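## Task

Scene 1: arrange the plates of plate hotel H1 by the manifest (slot 1 M90, slot 2 M60, slot 3 M66, slot 4 empty, slot 5 empty, slot 6 M09). Every plate must sit home in its assigned slot with its ID label facing front, and must stay there without the robot holding it. Finish by releasing and moving the gripper away.

## Robot and tools

Robot: a single four-axis SCARA-style plate mover (scara4). Joints from base outward: lift (prismatic, 0.000 to 0.550 m), shoulder (-2.000 to 2.000 rad), elbow (-2.800 to 2.800 rad), wrist yaw (-12.566 to 12.566 rad), plus a parallel two-finger gripper. The gripper stays level; it can only translate and turn about vertical. Fingers point along gripper +x and close along gripper y. end_effector_position is the point midway between the rubber pads, 2 to 3 cm behind the fingertips. Keep the elbow angle at least 0.4 rad away from 0, or the arm may fold and fault.

Frames: the scene frame has its origin on the table below the arm base, +z up, +y to the left when facing along +x. State lines report end_effector_position (m) and end_effector_quat_wxyz in this frame; the printed position can be off, more so at long reach. Motion commands, however, are in the gripper's own axes.

Tool execute_actions takes {"actions": [...]}, run in order; an empty list just returns state and images. Each action may have "rows", "steps", "until".
- rows: up to 15 rows, each applied for one control step (1/30 s). A row is five numbers in [-1, 1]: dx, dy, dz, rz, opening. dx, dy, dz, rz are an offset target, in the gripper's own axes, from the gripper's measured pose at the start of that action (for a call's first action, the last reported pose). Every row is relative to that same start, not cumulative. Scale: 1.0 = 0.6 m for dx/dy/dz and 180 degrees for rz; rz turns from +x toward +y. opening is absolute: +1 fully open (0.140 m), -1 closed (still 0.066 m gap). Full open-to-close needs about 0.6 s.
- steps: integer 1 to 450, at least the number of rows, default 15. After the last row the arm keeps heading toward that row's target with that opening, so long moves need more steps.
- until: stops the action at the first step where all conditions hold (it does not stop the arm). Only device is scanner, with fields code (lowercase ID like m90, or no_read) and reads (count of no_read to ID changes). Use a plain value or [comparison, value]; numbers always need a comparison (=, !=, <, <=, >, >=). Any bad value or unknown name rejects the whole call.

Each step the commanded pose is clipped to within 70 mm and 16 degrees of the measured pose; damped IK follows. A cut-short move may not finish on its own: send the remainder next call. "Hand target" in a result is the current driving target. "pose unreachable" means the clearance check altered or blocked the command; the arm stops shortly and waits for new rows. Joint motions are speed/acceleration limited and synchronized; a reversal stops them together. Ramp offsets gradually (about 0.01 more per row, 6 mm per step) to avoid shaking a held plate loose.

Gripping: grip_measured is the measured opening on the command scale; Joint positions gives it in metres as the last value. Readings may be off by about 1 mm consistently. To hold, command about 0.04 below grip_measured; less is gentler. Pads push up to about 18 N each; fast closes can press harder. Load limits: lift 55.2 N, shoulder 8.28 N m, elbow 4.14 N m, wrist yaw 1.38 N m (held weight counts). Hitting one stops the arm for 10 s and skips the rest of the call. Holding loads heats motors; MOTOR HOT appears at 85 °C, and at 100 °C an OVER-TEMPERATURE FAULT brakes the arm until cool. Occasional tugs on held parts or pushes on loose objects can occur.

Identifying plates: place a plate flat in nest RD with well A1 at the nest's A1-marked corner. The fixed scanner beside the nest then reports its ID via code (never a wrong ID) once unobstructed. Well A1 lies at the labelled short end, in the corner away from the labelled long side.

Hotel H1: 6 slots, slot 1 lowest. Home means flat on the shelf's two prongs, a short end to the front, behind both front pins and between the side pins; the ID label must face front.

zoom_image: {"camera": "cam_wrist", "region": [x0, y0, x1, y1]} in pixels of the latest 504x504 wrist image, (0,0) top-left, region at most 504 by 504. cam_wrist is a fisheye camera on the hand; its calibration (K, D, T_world_to_cam) is given, and results list updated numbers when they change.

finished_scene: {"scene": n} with n 1 or 2 ends that scene permanently and reports success; the goal must be achieved and stable. Replying without a tool call ends all remaining scenes.

Avoid: dropping or knocking anything off the table (ends the scene), slips, slams, hard hits, strong pushes, and faults. The robot keeps executing your last command while you think.

Each tool is called after "Call:" by a JSON object that holds its "op" and its "data".

## Session

Call:
{"op": "execute_actions", "data": {"actions": []}}

Scene clock: 0.00 s.
end_effector_position=(+0.6736, -0.0325, +0.1143) grip_measured=+1.00 end_effector_quat_wxyz=(+0.984, +0.000, +0.000, +0.179)
Joint positions: [ 0.109  0.471  1.614 -1.725  0.14 ]
Hand target: +0.674, -0.032, +0.114; +0.984, +0.000, +0.000, +0.179
scanner: code=no_read reads=0

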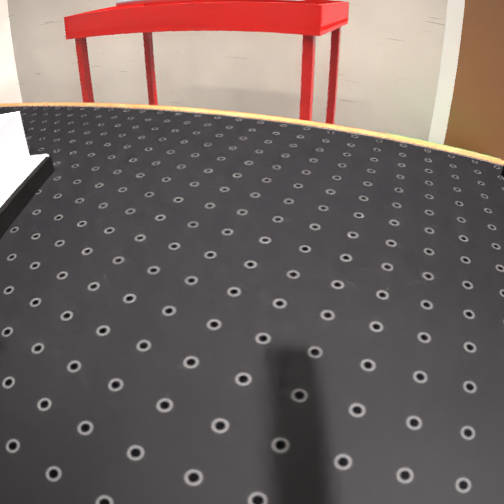

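Call:
{"op": "execute_actions", "data": {"actions": [{"rows":[[0,0,0.2,0.3,1]],"steps":60}]}}

Scene clock: 2.43 s.
end_effector_position=(+0.6734, -0.0326, +0.2344) grip_measured=+1.00 end_effector_quat_wxyz=(+0.795, +0.000, +0.000, +0.606)
Joint positions: [ 0.229 -0.038  2.467 -1.126  0.14 ]
Hand target: +0.673, -0.033, +0.234; +0.795, +0.000, +0.000, +0.606
Off the commanded pose: 0.000 m, 0 deg.
scanner: code=no_read reads=0
camera_calibration (this result's frames):
cam_wrist: T_world_to_cam=[[0.964074, -0.265633, -0.000443088, -0.648288], [-0.160277, -0.580368, -0.798426, 0.263093], [0.211831, 0.769813, -0.602093, 0.11905], [0, 0, 0, 1]] pos_world=[0.641947, -0.111162, 0.281452]

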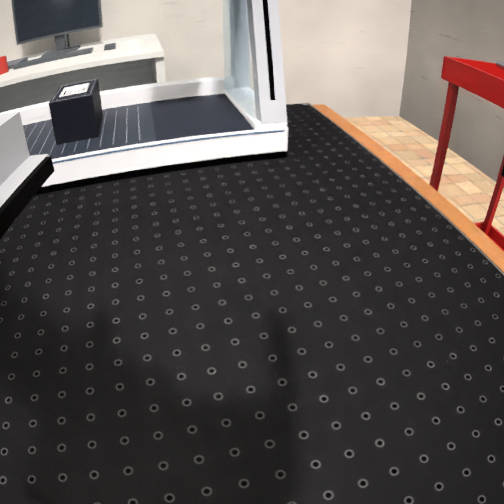

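Call:
{"op": "execute_actions", "data": {"actions": [{"rows":[[-0.3,0,0.1,0.3,1]],"steps":60}]}}

Scene clock: 13.37 s.
end_effector_position=(+0.6426, -0.1379, +0.2728) grip_measured=+1.00 end_effector_quat_wxyz=(+0.790, +0.000, +0.000, +0.613)
Joint positions: [ 0.268 -0.402  2.79  -1.069  0.14 ]
Hand target: +0.642, -0.138, +0.273; +0.790, +0.000, +0.000, +0.613
Off the commanded pose: 0.074 m, 53 deg.
TORQUE FAULT: the external load on joint 2 (shoulder) reached its load limit, and the arm stopped for 10 seconds. The arm's remaining commands of this call were not run. The arm holds where it stopped, with its grip as last carried out, and accepts commands again: back off and push less far. The arm stops again, at the same cost, whenever a joint's load reaches its limit.
scanner: code=no_read reads=0
camera_calibration (this result's frames):
cam_wrist: T_world_to_cam=[[0.968499, -0.249018, -0.000443088, -0.647098], [-0.150274, -0.583038, -0.798426, 0.220998], [0.198564, 0.773341, -0.602093, 0.238779], [0, 0, 0, 1]] pos_world=[0.612512, -0.216947, 0.319931]

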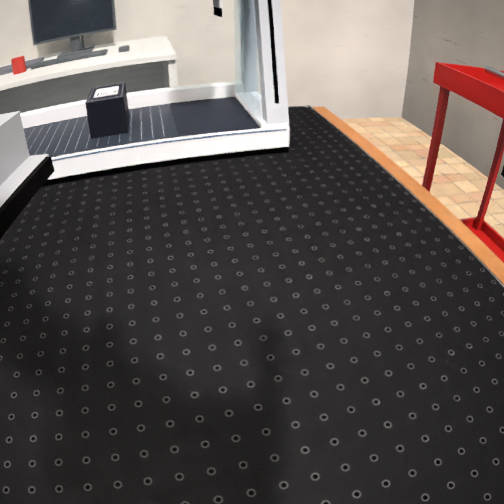

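Call:
{"op": "execute_actions", "data": {"actions": [{"rows":[[0,0.3,0,0.4,1]],"steps":75}]}}

Scene clock: 24.07 s.
end_effector_position=(+0.6259, -0.1299, +0.2728) grip_measured=+1.00 end_effector_quat_wxyz=(+0.747, +0.000, +0.000, +0.665)
Joint positions: [ 0.268 -0.382  2.768 -0.932  0.14 ]
Hand target: +0.626, -0.130, +0.273; +0.747, +0.000, +0.000, +0.664
Off the commanded pose: 0.162 m, 64 deg.
TORQUE FAULT: the external load on joint 2 (shoulder) reached its load limit, and the arm stopped for 10 seconds. The arm's remaining commands of this call were not run. The arm holds where it stopped, with its grip as last carried out, and accepts commands again: back off and push less far. The arm stops again, at the same cost, whenever a joint's load reaches its limit.
scanner: code=no_read reads=0
camera_calibration (this result's frames):
cam_wrist: T_world_to_cam=[[0.99308, -0.117442, -0.000443088, -0.627149], [-0.0710625, -0.597885, -0.798426, 0.17164], [0.093504, 0.792932, -0.602093, 0.304205], [0, 0, 0, 1]] pos_world=[0.606562, -0.212247, 0.319924]

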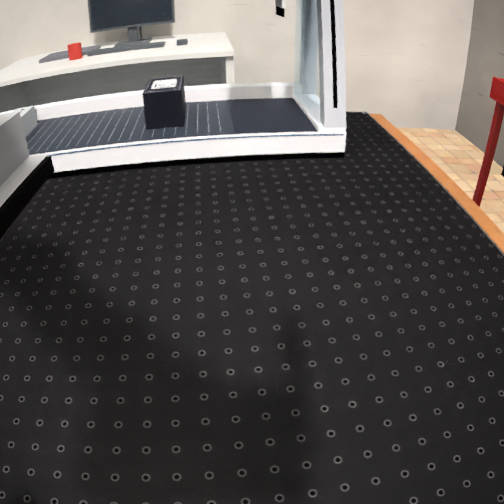

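Call:
{"op": "execute_actions", "data": {"actions": [{"rows":[[0.2,0,0,0,1]],"steps":45}]}}

Scene clock: 25.97 s.
end_effector_position=(+0.6399, -0.0106, +0.2728) grip_measured=+1.00 end_effector_quat_wxyz=(+0.747, +0.000, +0.000, +0.665)
Joint positions: [ 0.268  0.073  2.282 -0.9    0.14 ]
Hand target: +0.640, -0.011, +0.273; +0.747, +0.000, +0.000, +0.665
Off the commanded pose: 0.000 m, 0 deg.
scanner: code=no_read reads=0
camera_calibration (this result's frames):
cam_wrist: T_world_to_cam=[[0.993152, -0.116826, -0.000443088, -0.62714], [-0.0706915, -0.597929, -0.798426, 0.243701], [0.093012, 0.79299, -0.602093, 0.20862], [0, 0, 0, 1]] pos_world=[0.620669, -0.0929836, 0.319908]

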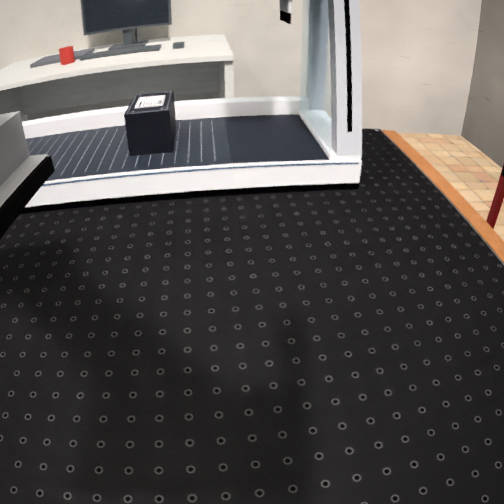

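Call:
{"op": "execute_actions", "data": {"actions": [{"rows":[[0,0,0,0.35,1]],"steps":60}]}}

Scene clock: 28.40 s.
end_effector_position=(+0.6388, -0.0104, +0.2728) grip_measured=+1.00 end_effector_quat_wxyz=(+0.636, +0.000, +0.000, +0.772)
Joint positions: [ 0.268 -0.135  2.8   -0.901  0.14 ]
Hand target: +0.639, -0.010, +0.273; +0.636, +0.000, +0.000, +0.772
Off the commanded pose: 0.001 m, 45 deg; orientation clipped at the last step of the last action.
scanner: code=no_read reads=0
joint sent to its limit — the command would take joint 3 (elbow) past its upper limit, so that joint was sent only as far as its limit.
camera_calibration (this result's frames):
cam_wrist: T_world_to_cam=[[0.981574, 0.19108, -0.000443088, -0.615458], [0.114701, -0.591067, -0.798426, 0.125387], [-0.152825, 0.783663, -0.602093, 0.365533], [0, 0, 0, 1]] pos_world=[0.645598, -0.0947414, 0.319924]

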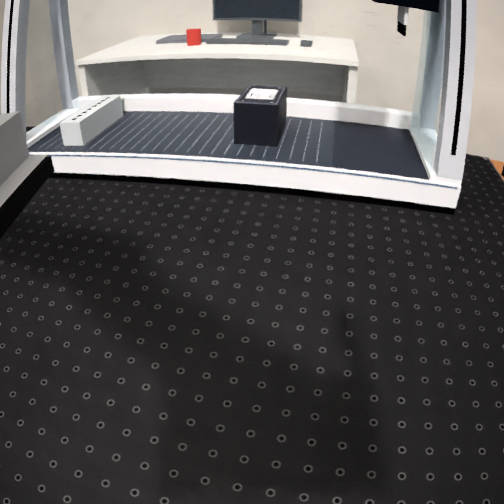

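Call:
{"op": "execute_actions", "data": {"actions": [{"rows":[[0,0.3,0,0,1]],"steps":60},{"rows":[[0,0,0,0.4,1]],"steps":60}]}}

Scene clock: 33.07 s.
end_effector_position=(+0.4623, -0.0449, +0.2728) grip_measured=+1.00 end_effector_quat_wxyz=(+0.061, +0.000, +0.000, +0.998)
Joint positions: [0.268 0.4   1.948 0.671 0.14 ]
Hand target: +0.462, -0.045, +0.273; +0.061, +0.000, +0.000, +0.998
Off the commanded pose: 0.000 m, 0 deg.
scanner: code=no_read reads=0
camera_calibration (this result's frames):
cam_wrist: T_world_to_cam=[[0.122203, 0.992505, -0.000443088, -0.00235484], [0.597537, -0.0739287, -0.798426, -0.074777], [-0.792474, 0.0973053, -0.602093, 0.630482], [0, 0, 0, 1]] pos_world=[0.544611, -0.0645403, 0.319904]

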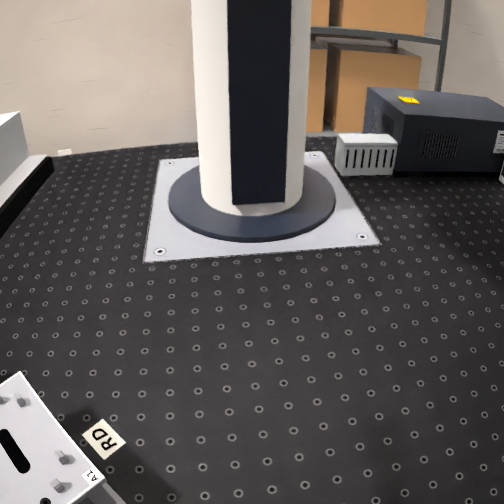

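The grey object at left edge is part of the gripper. RD lies to the left (-y side). Keep turning.

Call:
{"op": "execute_actions", "data": {"actions": [{"rows":[[0,0,0,0.4,1]],"steps":60}]}}

Scene clock: 35.50 s.
end_effector_position=(+0.4624, -0.0447, +0.2728) grip_measured=+1.00 end_effector_quat_wxyz=(-0.537, +0.000, +0.000, +0.843)
Joint positions: [0.268 0.97  1.503 1.804 0.14 ]
Hand target: +0.462, -0.045, +0.273; -0.538, +0.000, +0.000, +0.843
Off the commanded pose: 0.000 m, 0 deg.
scanner: code=no_read reads=0
camera_calibration (this result's frames):
cam_wrist: T_world_to_cam=[[-0.906121, 0.423019, -0.000443088, 0.447558], [0.255017, 0.545419, -0.798426, 0.111248], [-0.337508, -0.723583, -0.602093, 0.383453], [0, 0, 0, 1]] pos_world=[0.50659, 0.0274576, 0.319896]

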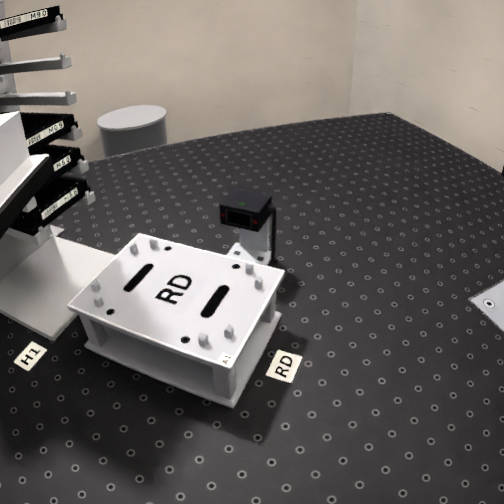

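Hotel on the left. Turn more.

Call:
{"op": "execute_actions", "data": {"actions": [{"rows":[[0,0,0,0.25,1]],"steps":45}]}}

Call:
{"op": "zoom_image", "data": {"camera": "cam_wrist", "region": [100, 0, 400, 300]}}

Scene clock: 37.80 s.
end_effector_position=(+0.4624, -0.0446, +0.2728) grip_measured=+1.00 end_effector_quat_wxyz=(+0.819, -0.000, -0.000, -0.574)
Joint positions: [0.268 1.275 1.013 2.774 0.14 ]
Hand target: +0.462, -0.045, +0.273; +0.819, -0.000, -0.000, -0.573
Off the commanded pose: 0.000 m, 0 deg.
scanner: code=no_read reads=0
camera_calibration (this result's frames):
cam_wrist: T_world_to_cam=[[-0.939968, -0.341263, -0.000443088, 0.428996], [-0.20514, 0.566069, -0.798426, 0.324895], [0.272724, -0.750404, -0.602093, 0.10013], [0, 0, 0, 1]] pos_world=[0.442583, 0.0376255, 0.319882]

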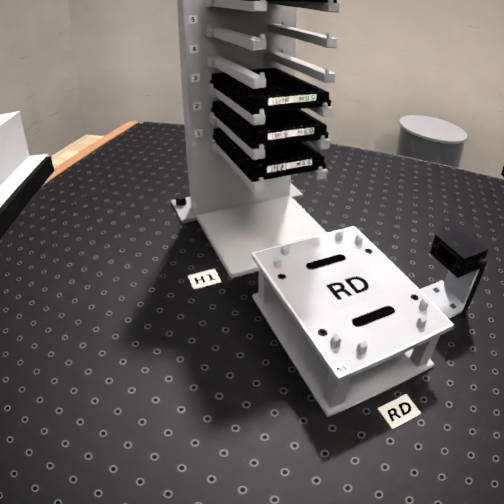

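Region (100, 0, 400, 300) of cam_wrist's 504x504 image, scaled by 1.680, with more detail than that image has.

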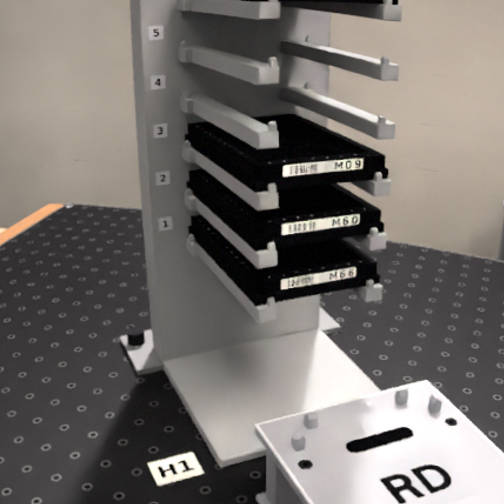

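Call:
{"op": "execute_actions", "data": {"actions": [{"rows":[[0.183,-0.074,0,0.111,1]],"steps":45}]}}

Scene clock: 44.53 s.
end_effector_position=(+0.4580, -0.1631, +0.2728) grip_measured=+1.00 end_effector_quat_wxyz=(+0.906, -0.000, -0.000, -0.423)
Joint positions: [0.268 0.715 0.779 3.915 0.14 ]
Hand target: +0.458, -0.163, +0.273; +0.906, -0.000, -0.000, -0.423
Off the commanded pose: 0.000 m, 0 deg.
scanner: code=no_read reads=0
camera_calibration (this result's frames):
cam_wrist: T_world_to_cam=[[-0.767179, -0.641433, -0.000443088, 0.256381], [-0.385931, 0.46214, -0.798426, 0.456908], [0.512341, -0.612365, -0.602093, -0.0747986], [0, 0, 0, 1]] pos_world=[0.411347, -0.0925087, 0.319885]

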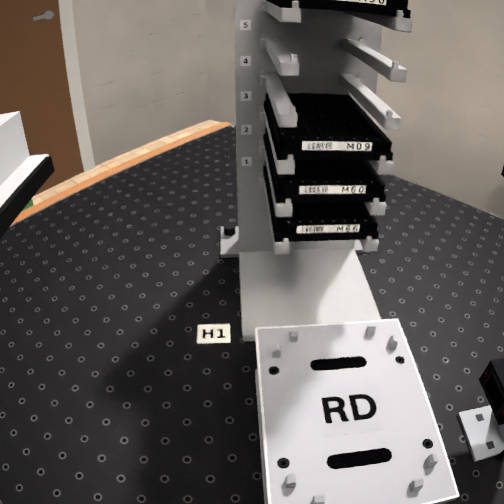

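Call:
{"op": "execute_actions", "data": {"actions": [{"rows":[[0.167,-0.073,-0.08,0,1]],"steps":45}]}}

Scene clock: 47.93 s.
end_effector_position=(+0.4887, -0.2681, +0.2247) grip_measured=+1.00 end_effector_quat_wxyz=(+0.906, -0.000, -0.000, -0.423)
Joint positions: [0.22  0.27  1.107 4.032 0.14 ]
Hand target: +0.489, -0.268, +0.225; +0.906, -0.000, -0.000, -0.423
Off the commanded pose: 0.000 m, 0 deg.
scanner: code=no_read reads=0
camera_calibration (this result's frames):
cam_wrist: T_world_to_cam=[[-0.766941, -0.641717, -0.000443088, 0.212399], [-0.386102, 0.461997, -0.798426, 0.478955], [0.512568, -0.612175, -0.602093, -0.183823], [0, 0, 0, 1]] pos_world=[0.442045, -0.197507, 0.271826]

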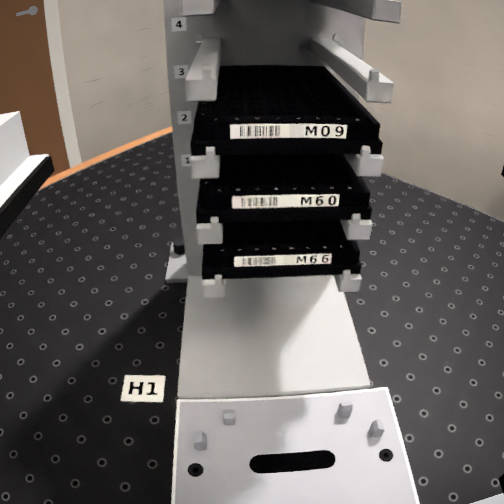

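Call:
{"op": "execute_actions", "data": {"actions": [{"rows":[[0,-0.013,-0.168,0,-0.05]],"steps":45}]}}

Scene clock: 52.03 s.
end_effector_position=(+0.4827, -0.2731, +0.1239) grip_measured=-0.05 end_effector_quat_wxyz=(+0.906, -0.000, -0.000, -0.423)
Joint positions: [0.119 0.246 1.099 4.065 0.101]
Hand target: +0.483, -0.273, +0.124; +0.906, -0.000, -0.000, -0.423
Off the commanded pose: 0.000 m, 0 deg.
scanner: code=no_read reads=0
camera_calibration (this result's frames):
cam_wrist: T_world_to_cam=[[-0.767105, -0.641521, -0.000443088, 0.204673], [-0.385984, 0.462096, -0.798426, 0.398408], [0.512412, -0.612306, -0.602093, -0.244519], [0, 0, 0, 1]] pos_world=[0.43608, -0.202521, 0.170967]

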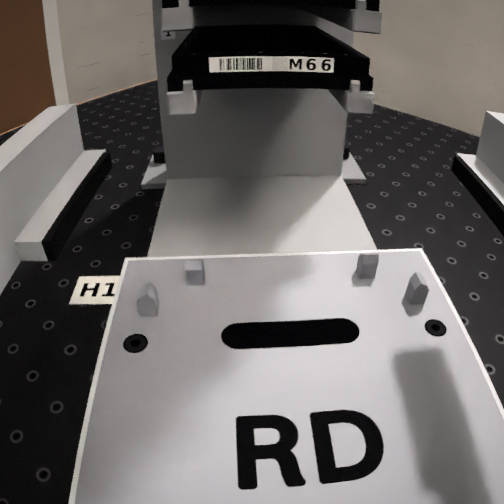

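Call:
{"op": "execute_actions", "data": {"actions": [{"rows":[[0.05,0,0.007,0,-0.05],[0.1,0,0.007,0,-0.05],[0.15,0,0.007,0,-0.05],[0.217,0,0.007,0,-0.05]],"steps":40}]}}

Scene clock: 54.47 s.
end_effector_position=(+0.5663, -0.3730, +0.1280) grip_measured=-0.05 end_effector_quat_wxyz=(+0.906, -0.000, -0.000, -0.423)
Joint positions: [ 0.123 -0.096  1.761  3.745  0.101]
Hand target: +0.566, -0.373, +0.128; +0.906, -0.000, -0.000, -0.423
Off the commanded pose: 0.000 m, 0 deg.
scanner: code=no_read reads=0
camera_calibration (this result's frames):
cam_wrist: T_world_to_cam=[[-0.766932, -0.641729, -0.000443088, 0.204503], [-0.386109, 0.461991, -0.798426, 0.480146], [0.512577, -0.612167, -0.602093, -0.346019], [0, 0, 0, 1]] pos_world=[0.51959, -0.302409, 0.175116]

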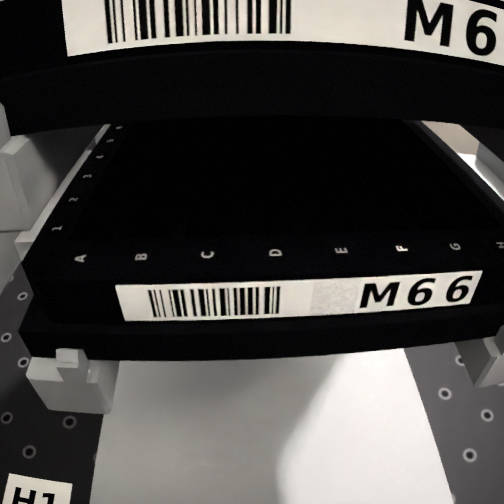

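Now grip.

Call:
{"op": "execute_actions", "data": {"actions": [{"rows":[[0,0,0,0,-0.6]],"steps":25}]}}

Scene clock: 55.90 s.
end_effector_position=(+0.5697, -0.3707, +0.1280) grip_measured=-0.45 end_effector_quat_wxyz=(+0.909, -0.000, -0.000, -0.416)
Joint positions: [ 0.123 -0.093  1.766  3.753  0.086]
Hand target: +0.566, -0.373, +0.128; +0.906, -0.000, -0.000, -0.423
Off the commanded pose: 0.004 m, 1 deg.
scanner: code=no_read reads=0
camera_calibration (this result's frames):
cam_wrist: T_world_to_cam=[[-0.756906, -0.653524, -0.000443088, 0.198538], [-0.393215, 0.455959, -0.798426, 0.482245], [0.521993, -0.604159, -0.602093, -0.348798], [0, 0, 0, 1]] pos_world=[0.521971, -0.300864, 0.175116]

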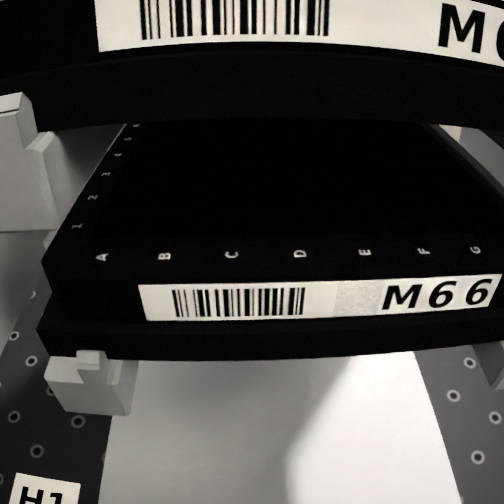

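Call:
{"op": "execute_actions", "data": {"actions": [{"rows":[[0,0,0,0,-0.55]],"steps":3},{"rows":[[0,0,0.015,0,-0.55]],"steps":15},{"rows":[[-0.05,0,0,0,-0.55],[-0.1,0,0,0,-0.55],[-0.15,0,0,0,-0.55],[-0.2,0,0,0,-0.55],[-0.26,0,0,0,-0.55]],"steps":45}]}}

Scene clock: 61.17 s.
end_effector_position=(+0.4677, -0.2527, +0.1370) grip_measured=-0.47 end_effector_quat_wxyz=(+0.909, -0.000, -0.000, -0.416)
Joint positions: [0.132 0.304 0.988 4.134 0.085]
Hand target: +0.468, -0.253, +0.137; +0.910, -0.000, -0.000, -0.416
Off the commanded pose: 0.000 m, 0 deg.
scanner: code=no_read reads=0
camera_calibration (this result's frames):
cam_wrist: T_world_to_cam=[[-0.756836, -0.653605, -0.000443088, 0.198341], [-0.393263, 0.455917, -0.798426, 0.395534], [0.522057, -0.604103, -0.602093, -0.218843], [0, 0, 0, 1]] pos_world=[0.419909, -0.182898, 0.184129]

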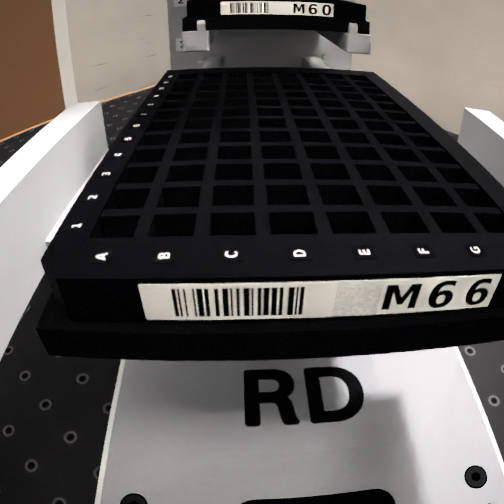

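Call:
{"op": "execute_actions", "data": {"actions": [{"rows":[[0,0,0.05,0,-0.55],[0,0,0.1,0,-0.55],[0,0,0.15,0,-0.55],[0,0,0.19,0,-0.55]],"steps":35}]}}

Scene clock: 63.10 s.
end_effector_position=(+0.4677, -0.2527, +0.2511) grip_measured=-0.47 end_effector_quat_wxyz=(+0.909, -0.000, -0.000, -0.416)
Joint positions: [0.246 0.304 0.988 4.134 0.085]
Hand target: +0.468, -0.253, +0.251; +0.909, -0.000, -0.000, -0.416
Off the commanded pose: 0.000 m, 0 deg.
scanner: code=no_read reads=0
camera_calibration (this result's frames):
cam_wrist: T_world_to_cam=[[-0.756802, -0.653645, -0.000443088, 0.198375], [-0.393287, 0.455896, -0.798426, 0.486609], [0.522089, -0.604076, -0.602093, -0.150197], [0, 0, 0, 1]] pos_world=[0.419924, -0.182906, 0.298177]

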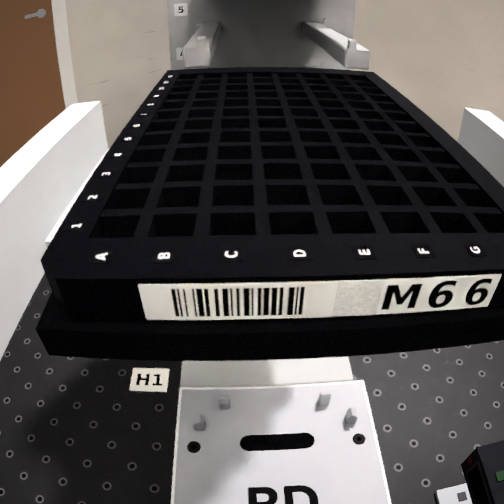

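Call:
{"op": "execute_actions", "data": {"actions": [{"rows":[[0.05,0,0,0,-0.55],[0.1,0,0,0,-0.55],[0.15,0,0,0,-0.55],[0.2,0,0,0,-0.55],[0.262,0,0,0,-0.55]],"steps":45}]}}

Scene clock: 74.17 s.
end_effector_position=(+0.4929, -0.2812, +0.2510) grip_measured=-0.48 end_effector_quat_wxyz=(+0.912, -0.000, -0.000, -0.411)
Joint positions: [0.246 0.212 1.156 4.069 0.085]
Hand target: +0.493, -0.281, +0.251; +0.912, -0.000, -0.000, -0.411
Off the commanded pose: 0.119 m, 1 deg.
TORQUE FAULT: the external load on joint 3 (elbow) reached its load limit, and the arm stopped for 10 seconds. The arm's remaining commands of this call were not run. The arm holds where it stopped, with its grip as last carried out, and accepts commands again: back off and push less far. The arm stops again, at the same cost, whenever a joint's load reaches its limit.
scanner: code=no_read reads=0
camera_calibration (this result's frames):
cam_wrist: T_world_to_cam=[[-0.749916, -0.661533, -0.000443088, 0.193255], [-0.398039, 0.451753, -0.798426, 0.510567], [0.528385, -0.598576, -0.602093, -0.182161], [0, 0, 0, 1]] pos_world=[0.444402, -0.211843, 0.298058]

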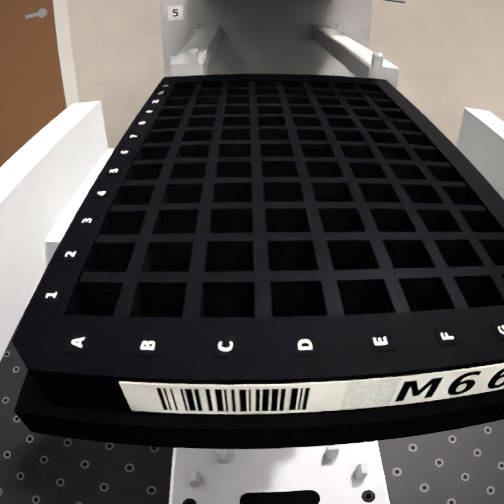

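Call:
{"op": "execute_actions", "data": {"actions": [{"rows":[[-0.03,0,0,0,-0.55]],"steps":15},{"rows":[[0,0,-0.009,0,-0.55]],"steps":15},{"rows":[[0.03,0,0,0,-0.55],[0.06,0,0,0,-0.55],[0.09,0,0,0,-0.55],[0.12,0,0,0,-0.55]],"steps":30}], "x": ""}}


Call:
{"op": "execute_actions", "data": {"actions": [{"rows":[[-0.03,0,0,0,-0.55]],"steps":15},{"rows":[[0,0,-0.009,0,-0.55]],"steps":15},{"rows":[[0.03,0,0,0,-0.55],[0.06,0,0,0,-0.55],[0.09,0,0,0,-0.55],[0.12,0,0,0,-0.55]],"steps":30}]}}

Scene clock: 78.50 s.
end_effector_position=(+0.5286, -0.3217, +0.2455) grip_measured=-0.48 end_effector_quat_wxyz=(+0.912, -0.000, -0.000, -0.411)
Joint positions: [0.24  0.081 1.414 3.941 0.085]
Hand target: +0.529, -0.322, +0.245; +0.912, -0.000, -0.000, -0.411
Off the commanded pose: 0.000 m, 0 deg.
scanner: code=no_read reads=0
camera_calibration (this result's frames):
cam_wrist: T_world_to_cam=[[-0.749962, -0.66148, -0.000443088, 0.193253], [-0.398007, 0.451781, -0.798426, 0.5387], [0.528343, -0.598613, -0.602093, -0.228542], [0, 0, 0, 1]] pos_world=[0.480087, -0.25235, 0.292594]

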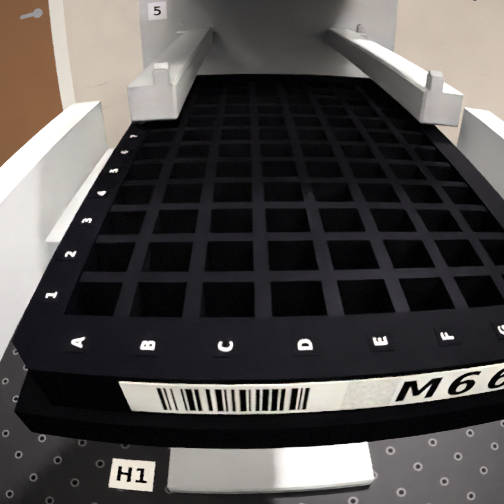

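Call:
{"op": "execute_actions", "data": {"actions": [{"rows":[[0.03,0,0,0,-0.55],[0.06,0,0,0,-0.55],[0.09,0,0,0,-0.55],[0.135,0,0,0,-0.55]],"steps":30}]}}

Scene clock: 80.20 s.
end_effector_position=(+0.5813, -0.3818, +0.2455) grip_measured=-0.47 end_effector_quat_wxyz=(+0.912, -0.000, -0.000, -0.410)
Joint positions: [ 0.24  -0.143  1.865  3.715  0.086]
Hand target: +0.582, -0.382, +0.245; +0.912, -0.000, -0.000, -0.411
Off the commanded pose: 0.001 m, 0 deg.
scanner: code=no_read reads=0
camera_calibration (this result's frames):
cam_wrist: T_world_to_cam=[[-0.748893, -0.662691, -0.000443088, 0.191919], [-0.398737, 0.451138, -0.798426, 0.587032], [0.52931, -0.597759, -0.602093, -0.292625], [0, 0, 0, 1]] pos_world=[0.532687, -0.312569, 0.292599]

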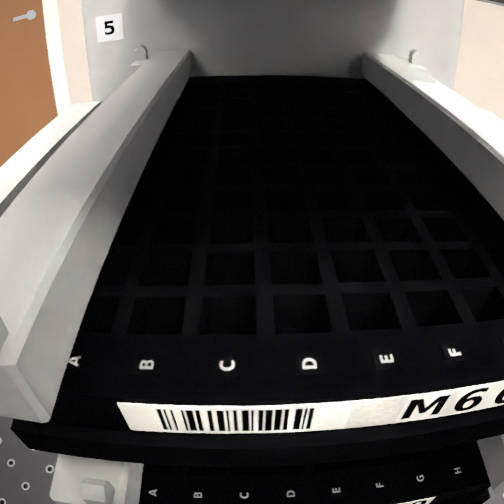

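Call:
{"op": "execute_actions", "data": {"actions": [{"rows":[[0,0,-0.012,0,-0.55]],"steps":15},{"rows":[[0,0,0,0,-0.05]],"steps":20},{"rows":[[-0.3,0,0.0,0,-0.05]],"steps":45}]}}

Scene clock: 83.67 s.
end_effector_position=(+0.4617, -0.2468, +0.2382) grip_measured=-0.05 end_effector_quat_wxyz=(+0.912, -0.000, -0.000, -0.410)
Joint positions: [0.233 0.315 0.949 4.174 0.101]
Hand target: +0.462, -0.247, +0.238; +0.912, -0.000, -0.000, -0.410
Off the commanded pose: 0.000 m, 0 deg.
scanner: code=no_read reads=0
camera_calibration (this result's frames):
cam_wrist: T_world_to_cam=[[-0.74857, -0.663056, -0.000443088, 0.191557], [-0.398956, 0.450943, -0.798426, 0.472707], [0.529601, -0.597501, -0.602093, -0.153076], [0, 0, 0, 1]] pos_world=[0.413053, -0.177614, 0.285341]

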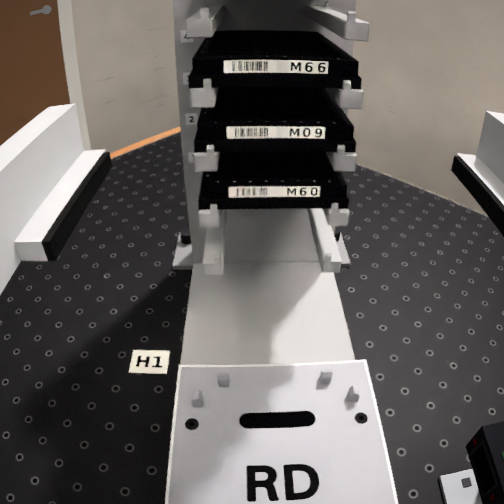

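Call:
{"op": "execute_actions", "data": {"actions": [{"rows":[[0,-0.006,0.12,0,-0.05]],"steps":30},{"rows":[[0.274,0,0,0,-0.05]],"steps":40},{"rows":[[0,0,0,0,-0.55]],"steps":25}]}}

Scene clock: 88.00 s.
end_effector_position=(+0.5687, -0.3718, +0.3103) grip_measured=-0.47 end_effector_quat_wxyz=(+0.913, -0.000, -0.000, -0.408)
Joint positions: [ 0.305 -0.102  1.763  3.78   0.085]
Hand target: +0.568, -0.372, +0.310; +0.912, -0.000, -0.000, -0.410
Off the commanded pose: 0.001 m, 0 deg.
scanner: code=no_read reads=0
camera_calibration (this result's frames):
cam_wrist: T_world_to_cam=[[-0.746137, -0.665792, -0.000443088, 0.18641], [-0.400605, 0.44948, -0.798426, 0.6297], [0.531785, -0.595558, -0.602093, -0.241503], [0, 0, 0, 1]] pos_world=[0.519776, -0.302756, 0.357444]

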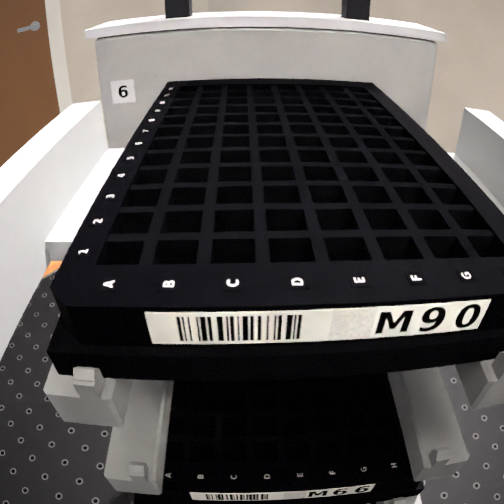

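Call:
{"op": "execute_actions", "data": {"actions": [{"rows":[[0,0,0.015,0,-0.55]],"steps":15},{"rows":[[-0.05,0,0,0,-0.55],[-0.1,0,0,0,-0.55],[-0.15,0,0,0,-0.55],[-0.2,0,0,0,-0.55],[-0.267,0,0,0,-0.55]],"steps":40},{"rows":[[0,0,-0.05,0,-0.55],[0,0,-0.1,0,-0.55],[0,0,-0.15,0,-0.55],[0,0,-0.2,0,-0.55],[0,0,-0.25,0,-0.55],[0,0,-0.304,0,-0.55]],"steps":40},{"rows":[[0.05,0,0,0,-0.55],[0.1,0,0,0,-0.55],[0.15,0,0,0,-0.55],[0.2,0,0,0,-0.55],[0.272,0,0,0,-0.55]],"steps":40}]}}

Scene clock: 93.67 s.
end_effector_position=(+0.5703, -0.3730, +0.1369) grip_measured=-0.48 end_effector_quat_wxyz=(+0.914, -0.000, -0.000, -0.406)
Joint positions: [ 0.132 -0.108  1.775  3.779  0.085]
Hand target: +0.571, -0.374, +0.137; +0.913, -0.000, -0.000, -0.409
Off the commanded pose: 0.001 m, 0 deg.
scanner: code=no_read reads=0
camera_calibration (this result's frames):
cam_wrist: T_world_to_cam=[[-0.743317, -0.668939, -0.000443088, 0.183991], [-0.4025, 0.447783, -0.798426, 0.492834], [0.534296, -0.593306, -0.602093, -0.348084], [0, 0, 0, 1]] pos_world=[0.52111, -0.304124, 0.183994]

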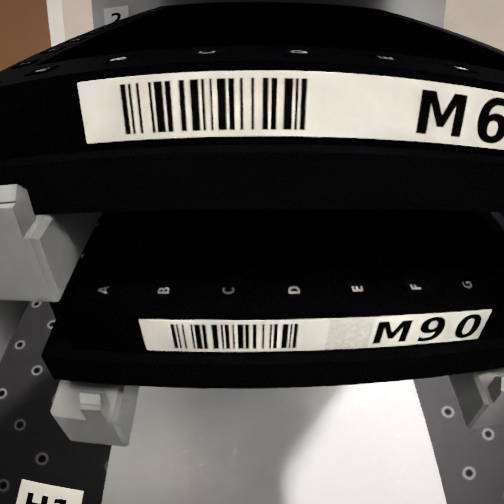

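Call:
{"op": "execute_actions", "data": {"actions": [{"rows":[[0,0,-0.012,0,-0.55]],"steps":12},{"rows":[[0,0,0,0,-0.05]],"steps":20},{"rows":[[-0.267,0,0,0,-0.05]],"steps":35},{"rows":[[0,0,0.119,0,-0.05]],"steps":25},{"rows":[[0.267,0,0,0,-0.05]],"steps":40},{"rows":[[0,0,0,0,-0.55]],"steps":25}]}}

Scene clock: 99.67 s.
end_effector_position=(+0.5704, -0.3726, +0.2018) grip_measured=-0.48 end_effector_quat_wxyz=(+0.914, -0.000, -0.000, -0.405)
Joint positions: [ 0.197 -0.107  1.774  3.782  0.085]
Hand target: +0.570, -0.373, +0.202; +0.914, -0.000, -0.000, -0.405
Off the commanded pose: 0.000 m, 0 deg.
scanner: code=no_read reads=0
camera_calibration (this result's frames):
cam_wrist: T_world_to_cam=[[-0.74152, -0.670931, -0.000443088, 0.182557], [-0.4037, 0.446701, -0.798426, 0.544828], [0.535886, -0.59187, -0.602093, -0.309193], [0, 0, 0, 1]] pos_world=[0.52101, -0.303894, 0.248923]

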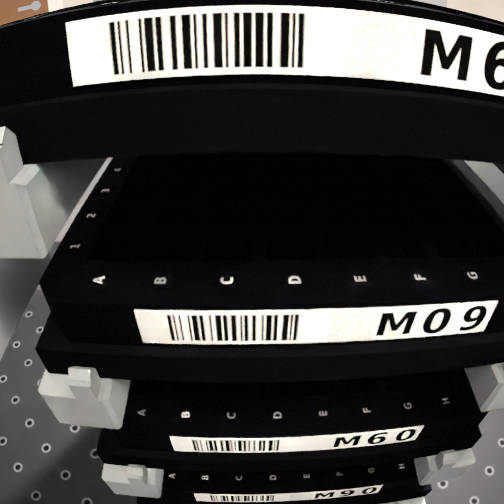

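Move M09 to slot 6 (+0.1095 m).

Call:
{"op": "execute_actions", "data": {"actions": [{"rows":[[0,0,0.015,0,-0.55]],"steps":15},{"rows":[[-0.05,0,0,0,-0.55],[-0.1,0,0,0,-0.55],[-0.15,0,0,0,-0.55],[-0.2,0,0,0,-0.55],[-0.267,0,0,0,-0.55]],"steps":40},{"rows":[[0,0,0.05,0,-0.55],[0,0,0.1,0,-0.55],[0,0,0.15,0,-0.55],[0,0,0.182,0,-0.55]],"steps":30},{"rows":[[0.05,0,0,0,-0.55],[0.1,0,0,0,-0.55],[0.15,0,0,0,-0.55],[0.2,0,0,0,-0.55],[0.27,0,0,0,-0.55]],"steps":40},{"rows":[[0,0,-0.012,0,-0.55]],"steps":12},{"rows":[[0,0,0,0,-0.05]],"steps":20},{"rows":[[-0.267,0,0,0,-0.05]],"steps":35}]}}

Scene clock: 107.27 s.
end_effector_position=(+0.4631, -0.2546, +0.3128) grip_measured=-0.05 end_effector_quat_wxyz=(+0.914, -0.000, -0.000, -0.405)
Joint positions: [0.308 0.278 0.974 4.199 0.101]
Hand target: +0.463, -0.255, +0.313; +0.915, -0.000, -0.000, -0.404
Off the commanded pose: 0.000 m, 0 deg.
scanner: code=no_read reads=0
camera_calibration (this result's frames):
cam_wrist: T_world_to_cam=[[-0.740587, -0.67196, -0.000443088, 0.181499], [-0.40432, 0.44614, -0.798426, 0.537576], [0.536708, -0.591125, -0.602093, -0.115255], [0, 0, 0, 1]] pos_world=[0.413627, -0.186005, 0.359901]

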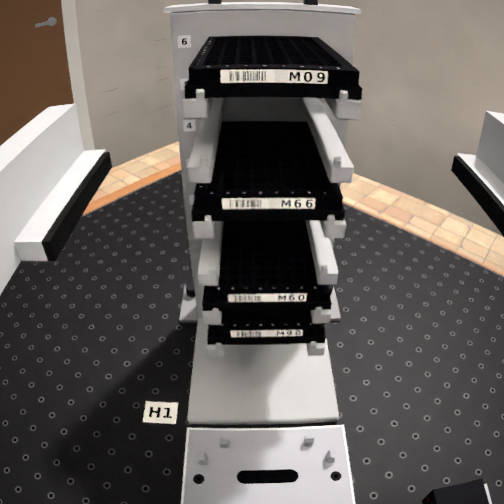

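Call:
{"op": "execute_actions", "data": {"actions": [{"rows":[[0,0,-0.125,0,-0.05]],"steps":25},{"rows":[[0.27,0,0,0,-0.05]],"steps":40},{"rows":[[0,0,0,0,-0.55]],"steps":25},{"rows":[[0,0,0.015,0,-0.55]],"steps":15},{"rows":[[-0.05,0,0,0,-0.55],[-0.1,0,0,0,-0.55],[-0.15,0,0,0,-0.55],[-0.2,0,0,0,-0.55],[-0.267,0,0,0,-0.55]],"steps":40},{"rows":[[0,0,-0.03,0,-0.55],[0,0,-0.061,0,-0.55]],"steps":20},{"rows":[[0.05,0,0,0,-0.55],[0.1,0,0,0,-0.55],[0.15,0,0,0,-0.55],[0.2,0,0,0,-0.55],[0.267,0,0,0,-0.55]],"steps":40},{"rows":[[0,0,-0.012,0,-0.55]],"steps":12},{"rows":[[0,0,0,0,-0.05]],"steps":20},{"rows":[[-0.267,0,0,0,-0.05]],"steps":35}]}}

Scene clock: 117.77 s.
end_effector_position=(+0.4642, -0.2560, +0.2028) grip_measured=-0.05 end_effector_quat_wxyz=(+0.915, -0.000, -0.000, -0.404)
Joint positions: [0.198 0.273 0.981 4.197 0.101]
Hand target: +0.464, -0.256, +0.203; +0.915, -0.000, -0.000, -0.404
Off the commanded pose: 0.000 m, 0 deg.
scanner: code=no_read reads=0
camera_calibration (this result's frames):
cam_wrist: T_world_to_cam=[[-0.739904, -0.672712, -0.000443088, 0.180802], [-0.404773, 0.445729, -0.798426, 0.450936], [0.537308, -0.590579, -0.602093, -0.183028], [0, 0, 0, 1]] pos_world=[0.414645, -0.187461, 0.249919]

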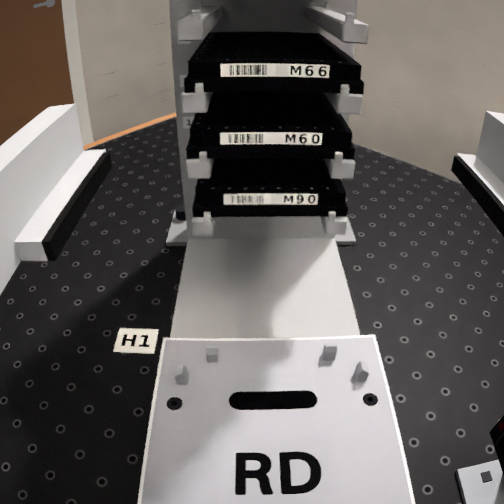

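Call:
{"op": "finished_scene", "data": {"scene": 1}}

The scene is finished: the task was done.


## Next scene

Scene 2: arrange the plates of plate hotel H1 by the manifest (slot 1 E17, slot 2 E01, slot 3 empty, slot 4 E70, slot 5 E71, slot 6 empty). Every plate must sit home in its assigned slot with its ID label facing front, and must stay there without the robot holding it. Finish by releasing and moving the gripper away.

Call:
{"op": "execute_actions", "data": {"actions": []}}

Scene clock: 0.00 s.
end_effector_position=(+0.4571, +0.1984, +0.3574) grip_measured=+1.00 end_effector_quat_wxyz=(+0.531, +0.000, +0.000, +0.847)
Joint positions: [ 0.352  0.957  1.474 -0.41   0.14 ]
Hand target: +0.457, +0.198, +0.357; +0.531, +0.000, +0.000, +0.847
scanner: code=no_read reads=0
camera_calibration (this result's frames):
cam_wrist: T_world_to_cam=[[0.900513, 0.434828, -0.000443088, -0.488277], [0.261488, -0.542347, -0.798426, 0.260423], [-0.347418, 0.718877, -0.602093, 0.32683], [0, 0, 0, 1]] pos_world=[0.485149, 0.118605, 0.404494]

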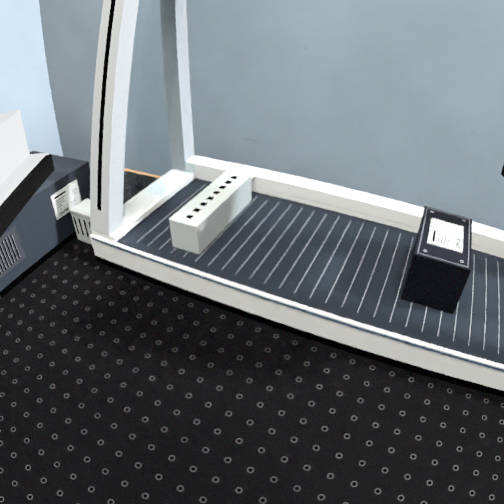

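Call:
{"op": "execute_actions", "data": {"actions": [{"rows":[[0,0,0,-0.9,1]],"steps":60}]}}

Scene clock: 3.33 s.
end_effector_position=(+0.4573, +0.1986, +0.3574) grip_measured=+1.00 end_effector_quat_wxyz=(+0.920, +0.000, +0.000, -0.392)
Joint positions: [ 0.352  1.763  1.482 -4.05   0.14 ]
Hand target: +0.457, +0.199, +0.357; +0.920, +0.000, +0.000, -0.392
Off the commanded pose: 0.000 m, 0 deg.
scanner: code=no_read reads=0
camera_calibration (this result's frames):
cam_wrist: T_world_to_cam=[[-0.721926, -0.69197, -0.000443088, 0.47723], [-0.416375, 0.434911, -0.798426, 0.376415], [0.55268, -0.57622, -0.602093, 0.172331], [0, 0, 0, 1]] pos_world=[0.406011, 0.265823, 0.40451]

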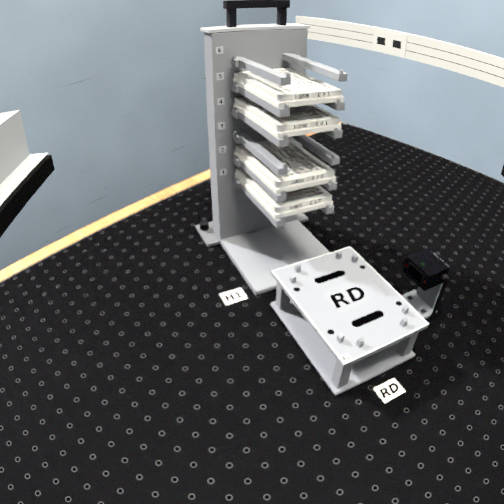

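Call:
{"op": "execute_actions", "data": {"actions": [{"rows":[[0.373,-0.258,-0.1,0.172,1]],"steps":60}]}}

Scene clock: 7.93 s.
end_effector_position=(+0.5005, -0.0702, +0.2974) grip_measured=+1.00 end_effector_quat_wxyz=(+0.991, +0.000, +0.000, -0.132)
Joint positions: [ 0.292  0.83   0.747 -1.842  0.14 ]
Hand target: +0.500, -0.070, +0.297; +0.991, +0.000, +0.000, -0.132
Off the commanded pose: 0.000 m, 0 deg.
scanner: code=no_read reads=0
camera_calibration (this result's frames):
cam_wrist: T_world_to_cam=[[-0.263465, -0.964669, -0.000443088, 0.0737558], [-0.580727, 0.158972, -0.798426, 0.526283], [0.770287, -0.2101, -0.602093, -0.125698], [0, 0, 0, 1]] pos_world=[0.421883, -0.0389234, 0.344549]

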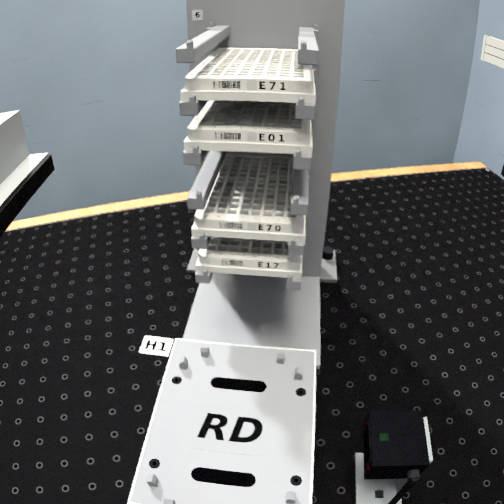

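Call:
{"op": "execute_actions", "data": {"actions": [{"rows":[[0.102,0.042,-0.16,-0.033,-0.05]],"steps":40}]}}

Scene clock: 13.63 s.
end_effector_position=(+0.5662, -0.0620, +0.2014) grip_measured=-0.05 end_effector_quat_wxyz=(+0.983, +0.000, +0.000, -0.183)
Joint positions: [ 0.196  0.873  1.041 -2.283  0.101]
Hand target: +0.566, -0.062, +0.201; +0.983, +0.000, +0.000, -0.184
Off the commanded pose: 0.000 m, 0 deg.
scanner: code=no_read reads=0
camera_calibration (this result's frames):
cam_wrist: T_world_to_cam=[[-0.361428, -0.9324, -0.000443088, 0.156477], [-0.561264, 0.217943, -0.798426, 0.47909], [0.744549, -0.288325, -0.602093, -0.222715], [0, 0, 0, 1]] pos_world=[0.491273, -0.0227294, 0.248492]

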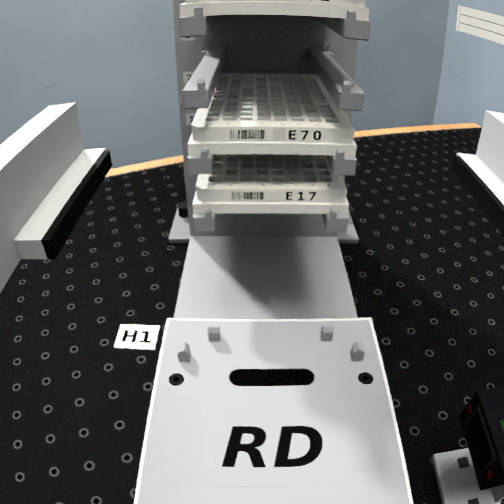

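Call:
{"op": "execute_actions", "data": {"actions": [{"rows":[[0,0,-0.0615,0,-0.05]],"steps":20},{"rows":[[0.267,0,0,0,-0.05]],"steps":40}]}}

Scene clock: 16.17 s.
end_effector_position=(+0.7156, -0.1199, +0.1645) grip_measured=-0.05 end_effector_quat_wxyz=(+0.983, +0.000, +0.000, -0.183)
Joint positions: [ 0.159  0.421  1.849 -2.638  0.101]
Hand target: +0.716, -0.120, +0.164; +0.983, +0.000, +0.000, -0.183
Off the commanded pose: 0.000 m, 0 deg.
scanner: code=no_read reads=0
camera_calibration (this result's frames):
cam_wrist: T_world_to_cam=[[-0.361261, -0.932464, -0.000443088, 0.156298], [-0.561303, 0.217843, -0.798426, 0.546055], [0.7446, -0.288192, -0.602093, -0.372865], [0, 0, 0, 1]] pos_world=[0.640602, -0.0806682, 0.211554]

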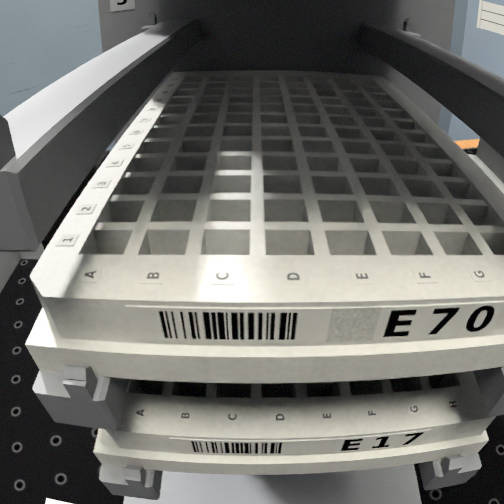

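Looks like scene 1. Grip, move to slot 3.

Call:
{"op": "execute_actions", "data": {"actions": [{"rows":[[0,0,0,0,-0.55]],"steps":25},{"rows":[[0,0,0.015,0,-0.55]],"steps":15},{"rows":[[-0.05,0,0,0,-0.55],[-0.1,0,0,0,-0.55],[-0.15,0,0,0,-0.55],[-0.2,0,0,0,-0.55],[-0.267,0,0,0,-0.55]],"steps":40},{"rows":[[0,0,0.03,0,-0.55],[0,0,0.061,0,-0.55]],"steps":20},{"rows":[[0.05,0,0,0,-0.55],[0.1,0,0,0,-0.55],[0.15,0,0,0,-0.55],[0.2,0,0,0,-0.55],[0.267,0,0,0,-0.55]],"steps":40},{"rows":[[0,0,-0.012,0,-0.55]],"steps":12},{"rows":[[0,0,0,0,-0.05]],"steps":20},{"rows":[[-0.267,0,0,0,-0.05]],"steps":35}]}}

Scene clock: 24.20 s.
end_effector_position=(+0.5661, -0.0622, +0.2028) grip_measured=-0.05 end_effector_quat_wxyz=(+0.983, +0.000, +0.000, -0.184)
Joint positions: [ 0.198  0.873  1.04  -2.284  0.101]
Hand target: +0.566, -0.062, +0.203; +0.983, +0.000, +0.000, -0.184
Off the commanded pose: 0.000 m, 0 deg.
scanner: code=no_read reads=0
camera_calibration (this result's frames):
cam_wrist: T_world_to_cam=[[-0.362838, -0.931852, -0.000443088, 0.156972], [-0.560933, 0.218792, -0.798426, 0.480066], [0.744112, -0.289451, -0.602093, -0.221624], [0, 0, 0, 1]] pos_world=[0.491154, -0.0229096, 0.249928]

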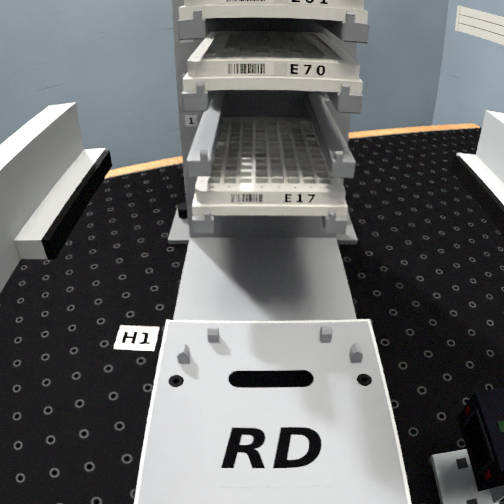

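Call:
{"op": "execute_actions", "data": {"actions": [{"rows":[[0,0,0.058,0,-0.05]],"steps":20},{"rows":[[0.267,0,0,0,-0.05]],"steps":40},{"rows":[[0,0,0,0,-0.55]],"steps":25},{"rows":[[0,0,0.015,0,-0.55]],"steps":15},{"rows":[[-0.05,0,0,0,-0.55],[-0.1,0,0,0,-0.55],[-0.15,0,0,0,-0.55],[-0.2,0,0,0,-0.55],[-0.267,0,0,0,-0.55]],"steps":40},{"rows":[[0,0,-0.04,0,-0.55],[0,0,-0.08,0,-0.55],[0,0,-0.122,0,-0.55]],"steps":25},{"rows":[[0.05,0,0,0,-0.55],[0.1,0,0,0,-0.55],[0.15,0,0,0,-0.55],[0.2,0,0,0,-0.55],[0.267,0,0,0,-0.55]],"steps":40},{"rows":[[0,0,-0.012,0,-0.55]],"steps":12},{"rows":[[0,0,0,0,-0.05]],"steps":20},{"rows":[[-0.267,0,0,0,-0.05]],"steps":35}]}}

Scene clock: 34.43 s.
end_effector_position=(+0.5659, -0.0624, +0.1666) grip_measured=-0.05 end_effector_quat_wxyz=(+0.983, +0.000, +0.000, -0.184)
Joint positions: [ 0.162  0.872  1.04  -2.283  0.101]
Hand target: +0.566, -0.062, +0.167; +0.983, +0.000, +0.000, -0.184
Off the commanded pose: 0.000 m, 0 deg.
scanner: code=no_read reads=0
camera_calibration (this result's frames):
cam_wrist: T_world_to_cam=[[-0.36314, -0.931734, -0.000443088, 0.156907], [-0.560862, 0.218974, -0.798426, 0.451053], [0.744018, -0.289692, -0.602093, -0.243365], [0, 0, 0, 1]] pos_world=[0.491026, -0.0230742, 0.213673]

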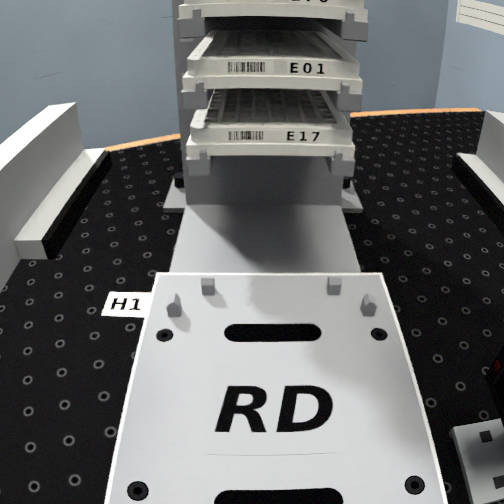

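Now E70 slot 3 → 4.

Call:
{"op": "execute_actions", "data": {"actions": [{"rows":[[0,0,0.0575,0,-0.05]],"steps":20},{"rows":[[0.267,0,0,0,-0.05]],"steps":40},{"rows":[[0,0,0,0,-0.55]],"steps":25},{"rows":[[0,0,0.015,0,-0.55]],"steps":15},{"rows":[[-0.05,0,0,0,-0.55],[-0.1,0,0,0,-0.55],[-0.15,0,0,0,-0.55],[-0.2,0,0,0,-0.55],[-0.267,0,0,0,-0.55]],"steps":40},{"rows":[[0,0,0.03,0,-0.55],[0,0,0.061,0,-0.55]],"steps":20},{"rows":[[0.05,0,0,0,-0.55],[0.1,0,0,0,-0.55],[0.15,0,0,0,-0.55],[0.2,0,0,0,-0.55],[0.267,0,0,0,-0.55]],"steps":40},{"rows":[[0,0,-0.012,0,-0.55]],"steps":12},{"rows":[[0,0,0,0,-0.05]],"steps":20},{"rows":[[-0.267,0,0.1,0,-0.05]],"steps":35}]}}

Scene clock: 44.80 s.
end_effector_position=(+0.5658, -0.0626, +0.2996) grip_measured=-0.05 end_effector_quat_wxyz=(+0.983, +0.000, +0.000, -0.184)
Joint positions: [ 0.295  0.872  1.04  -2.282  0.101]
Hand target: +0.566, -0.063, +0.300; +0.983, +0.000, +0.000, -0.184
Off the commanded pose: 0.000 m, 0 deg.
scanner: code=no_read reads=0
camera_calibration (this result's frames):
cam_wrist: T_world_to_cam=[[-0.363328, -0.931661, -0.000443088, 0.156878], [-0.560818, 0.219087, -0.798426, 0.557219], [0.743959, -0.289842, -0.602093, -0.163223], [0, 0, 0, 1]] pos_world=[0.490928, -0.0232312, 0.346692]

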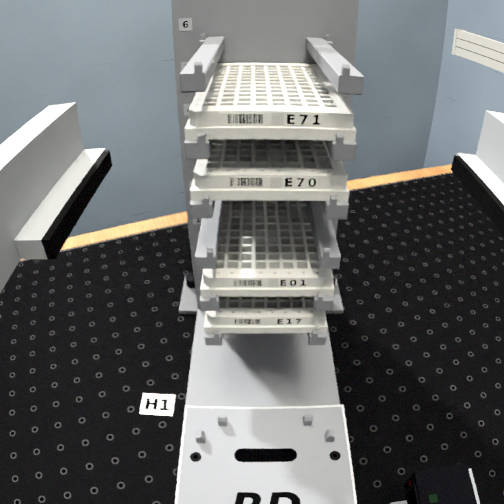

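Call:
{"op": "finished_scene", "data": {"scene": 2}}

The scene is finished: the task was done.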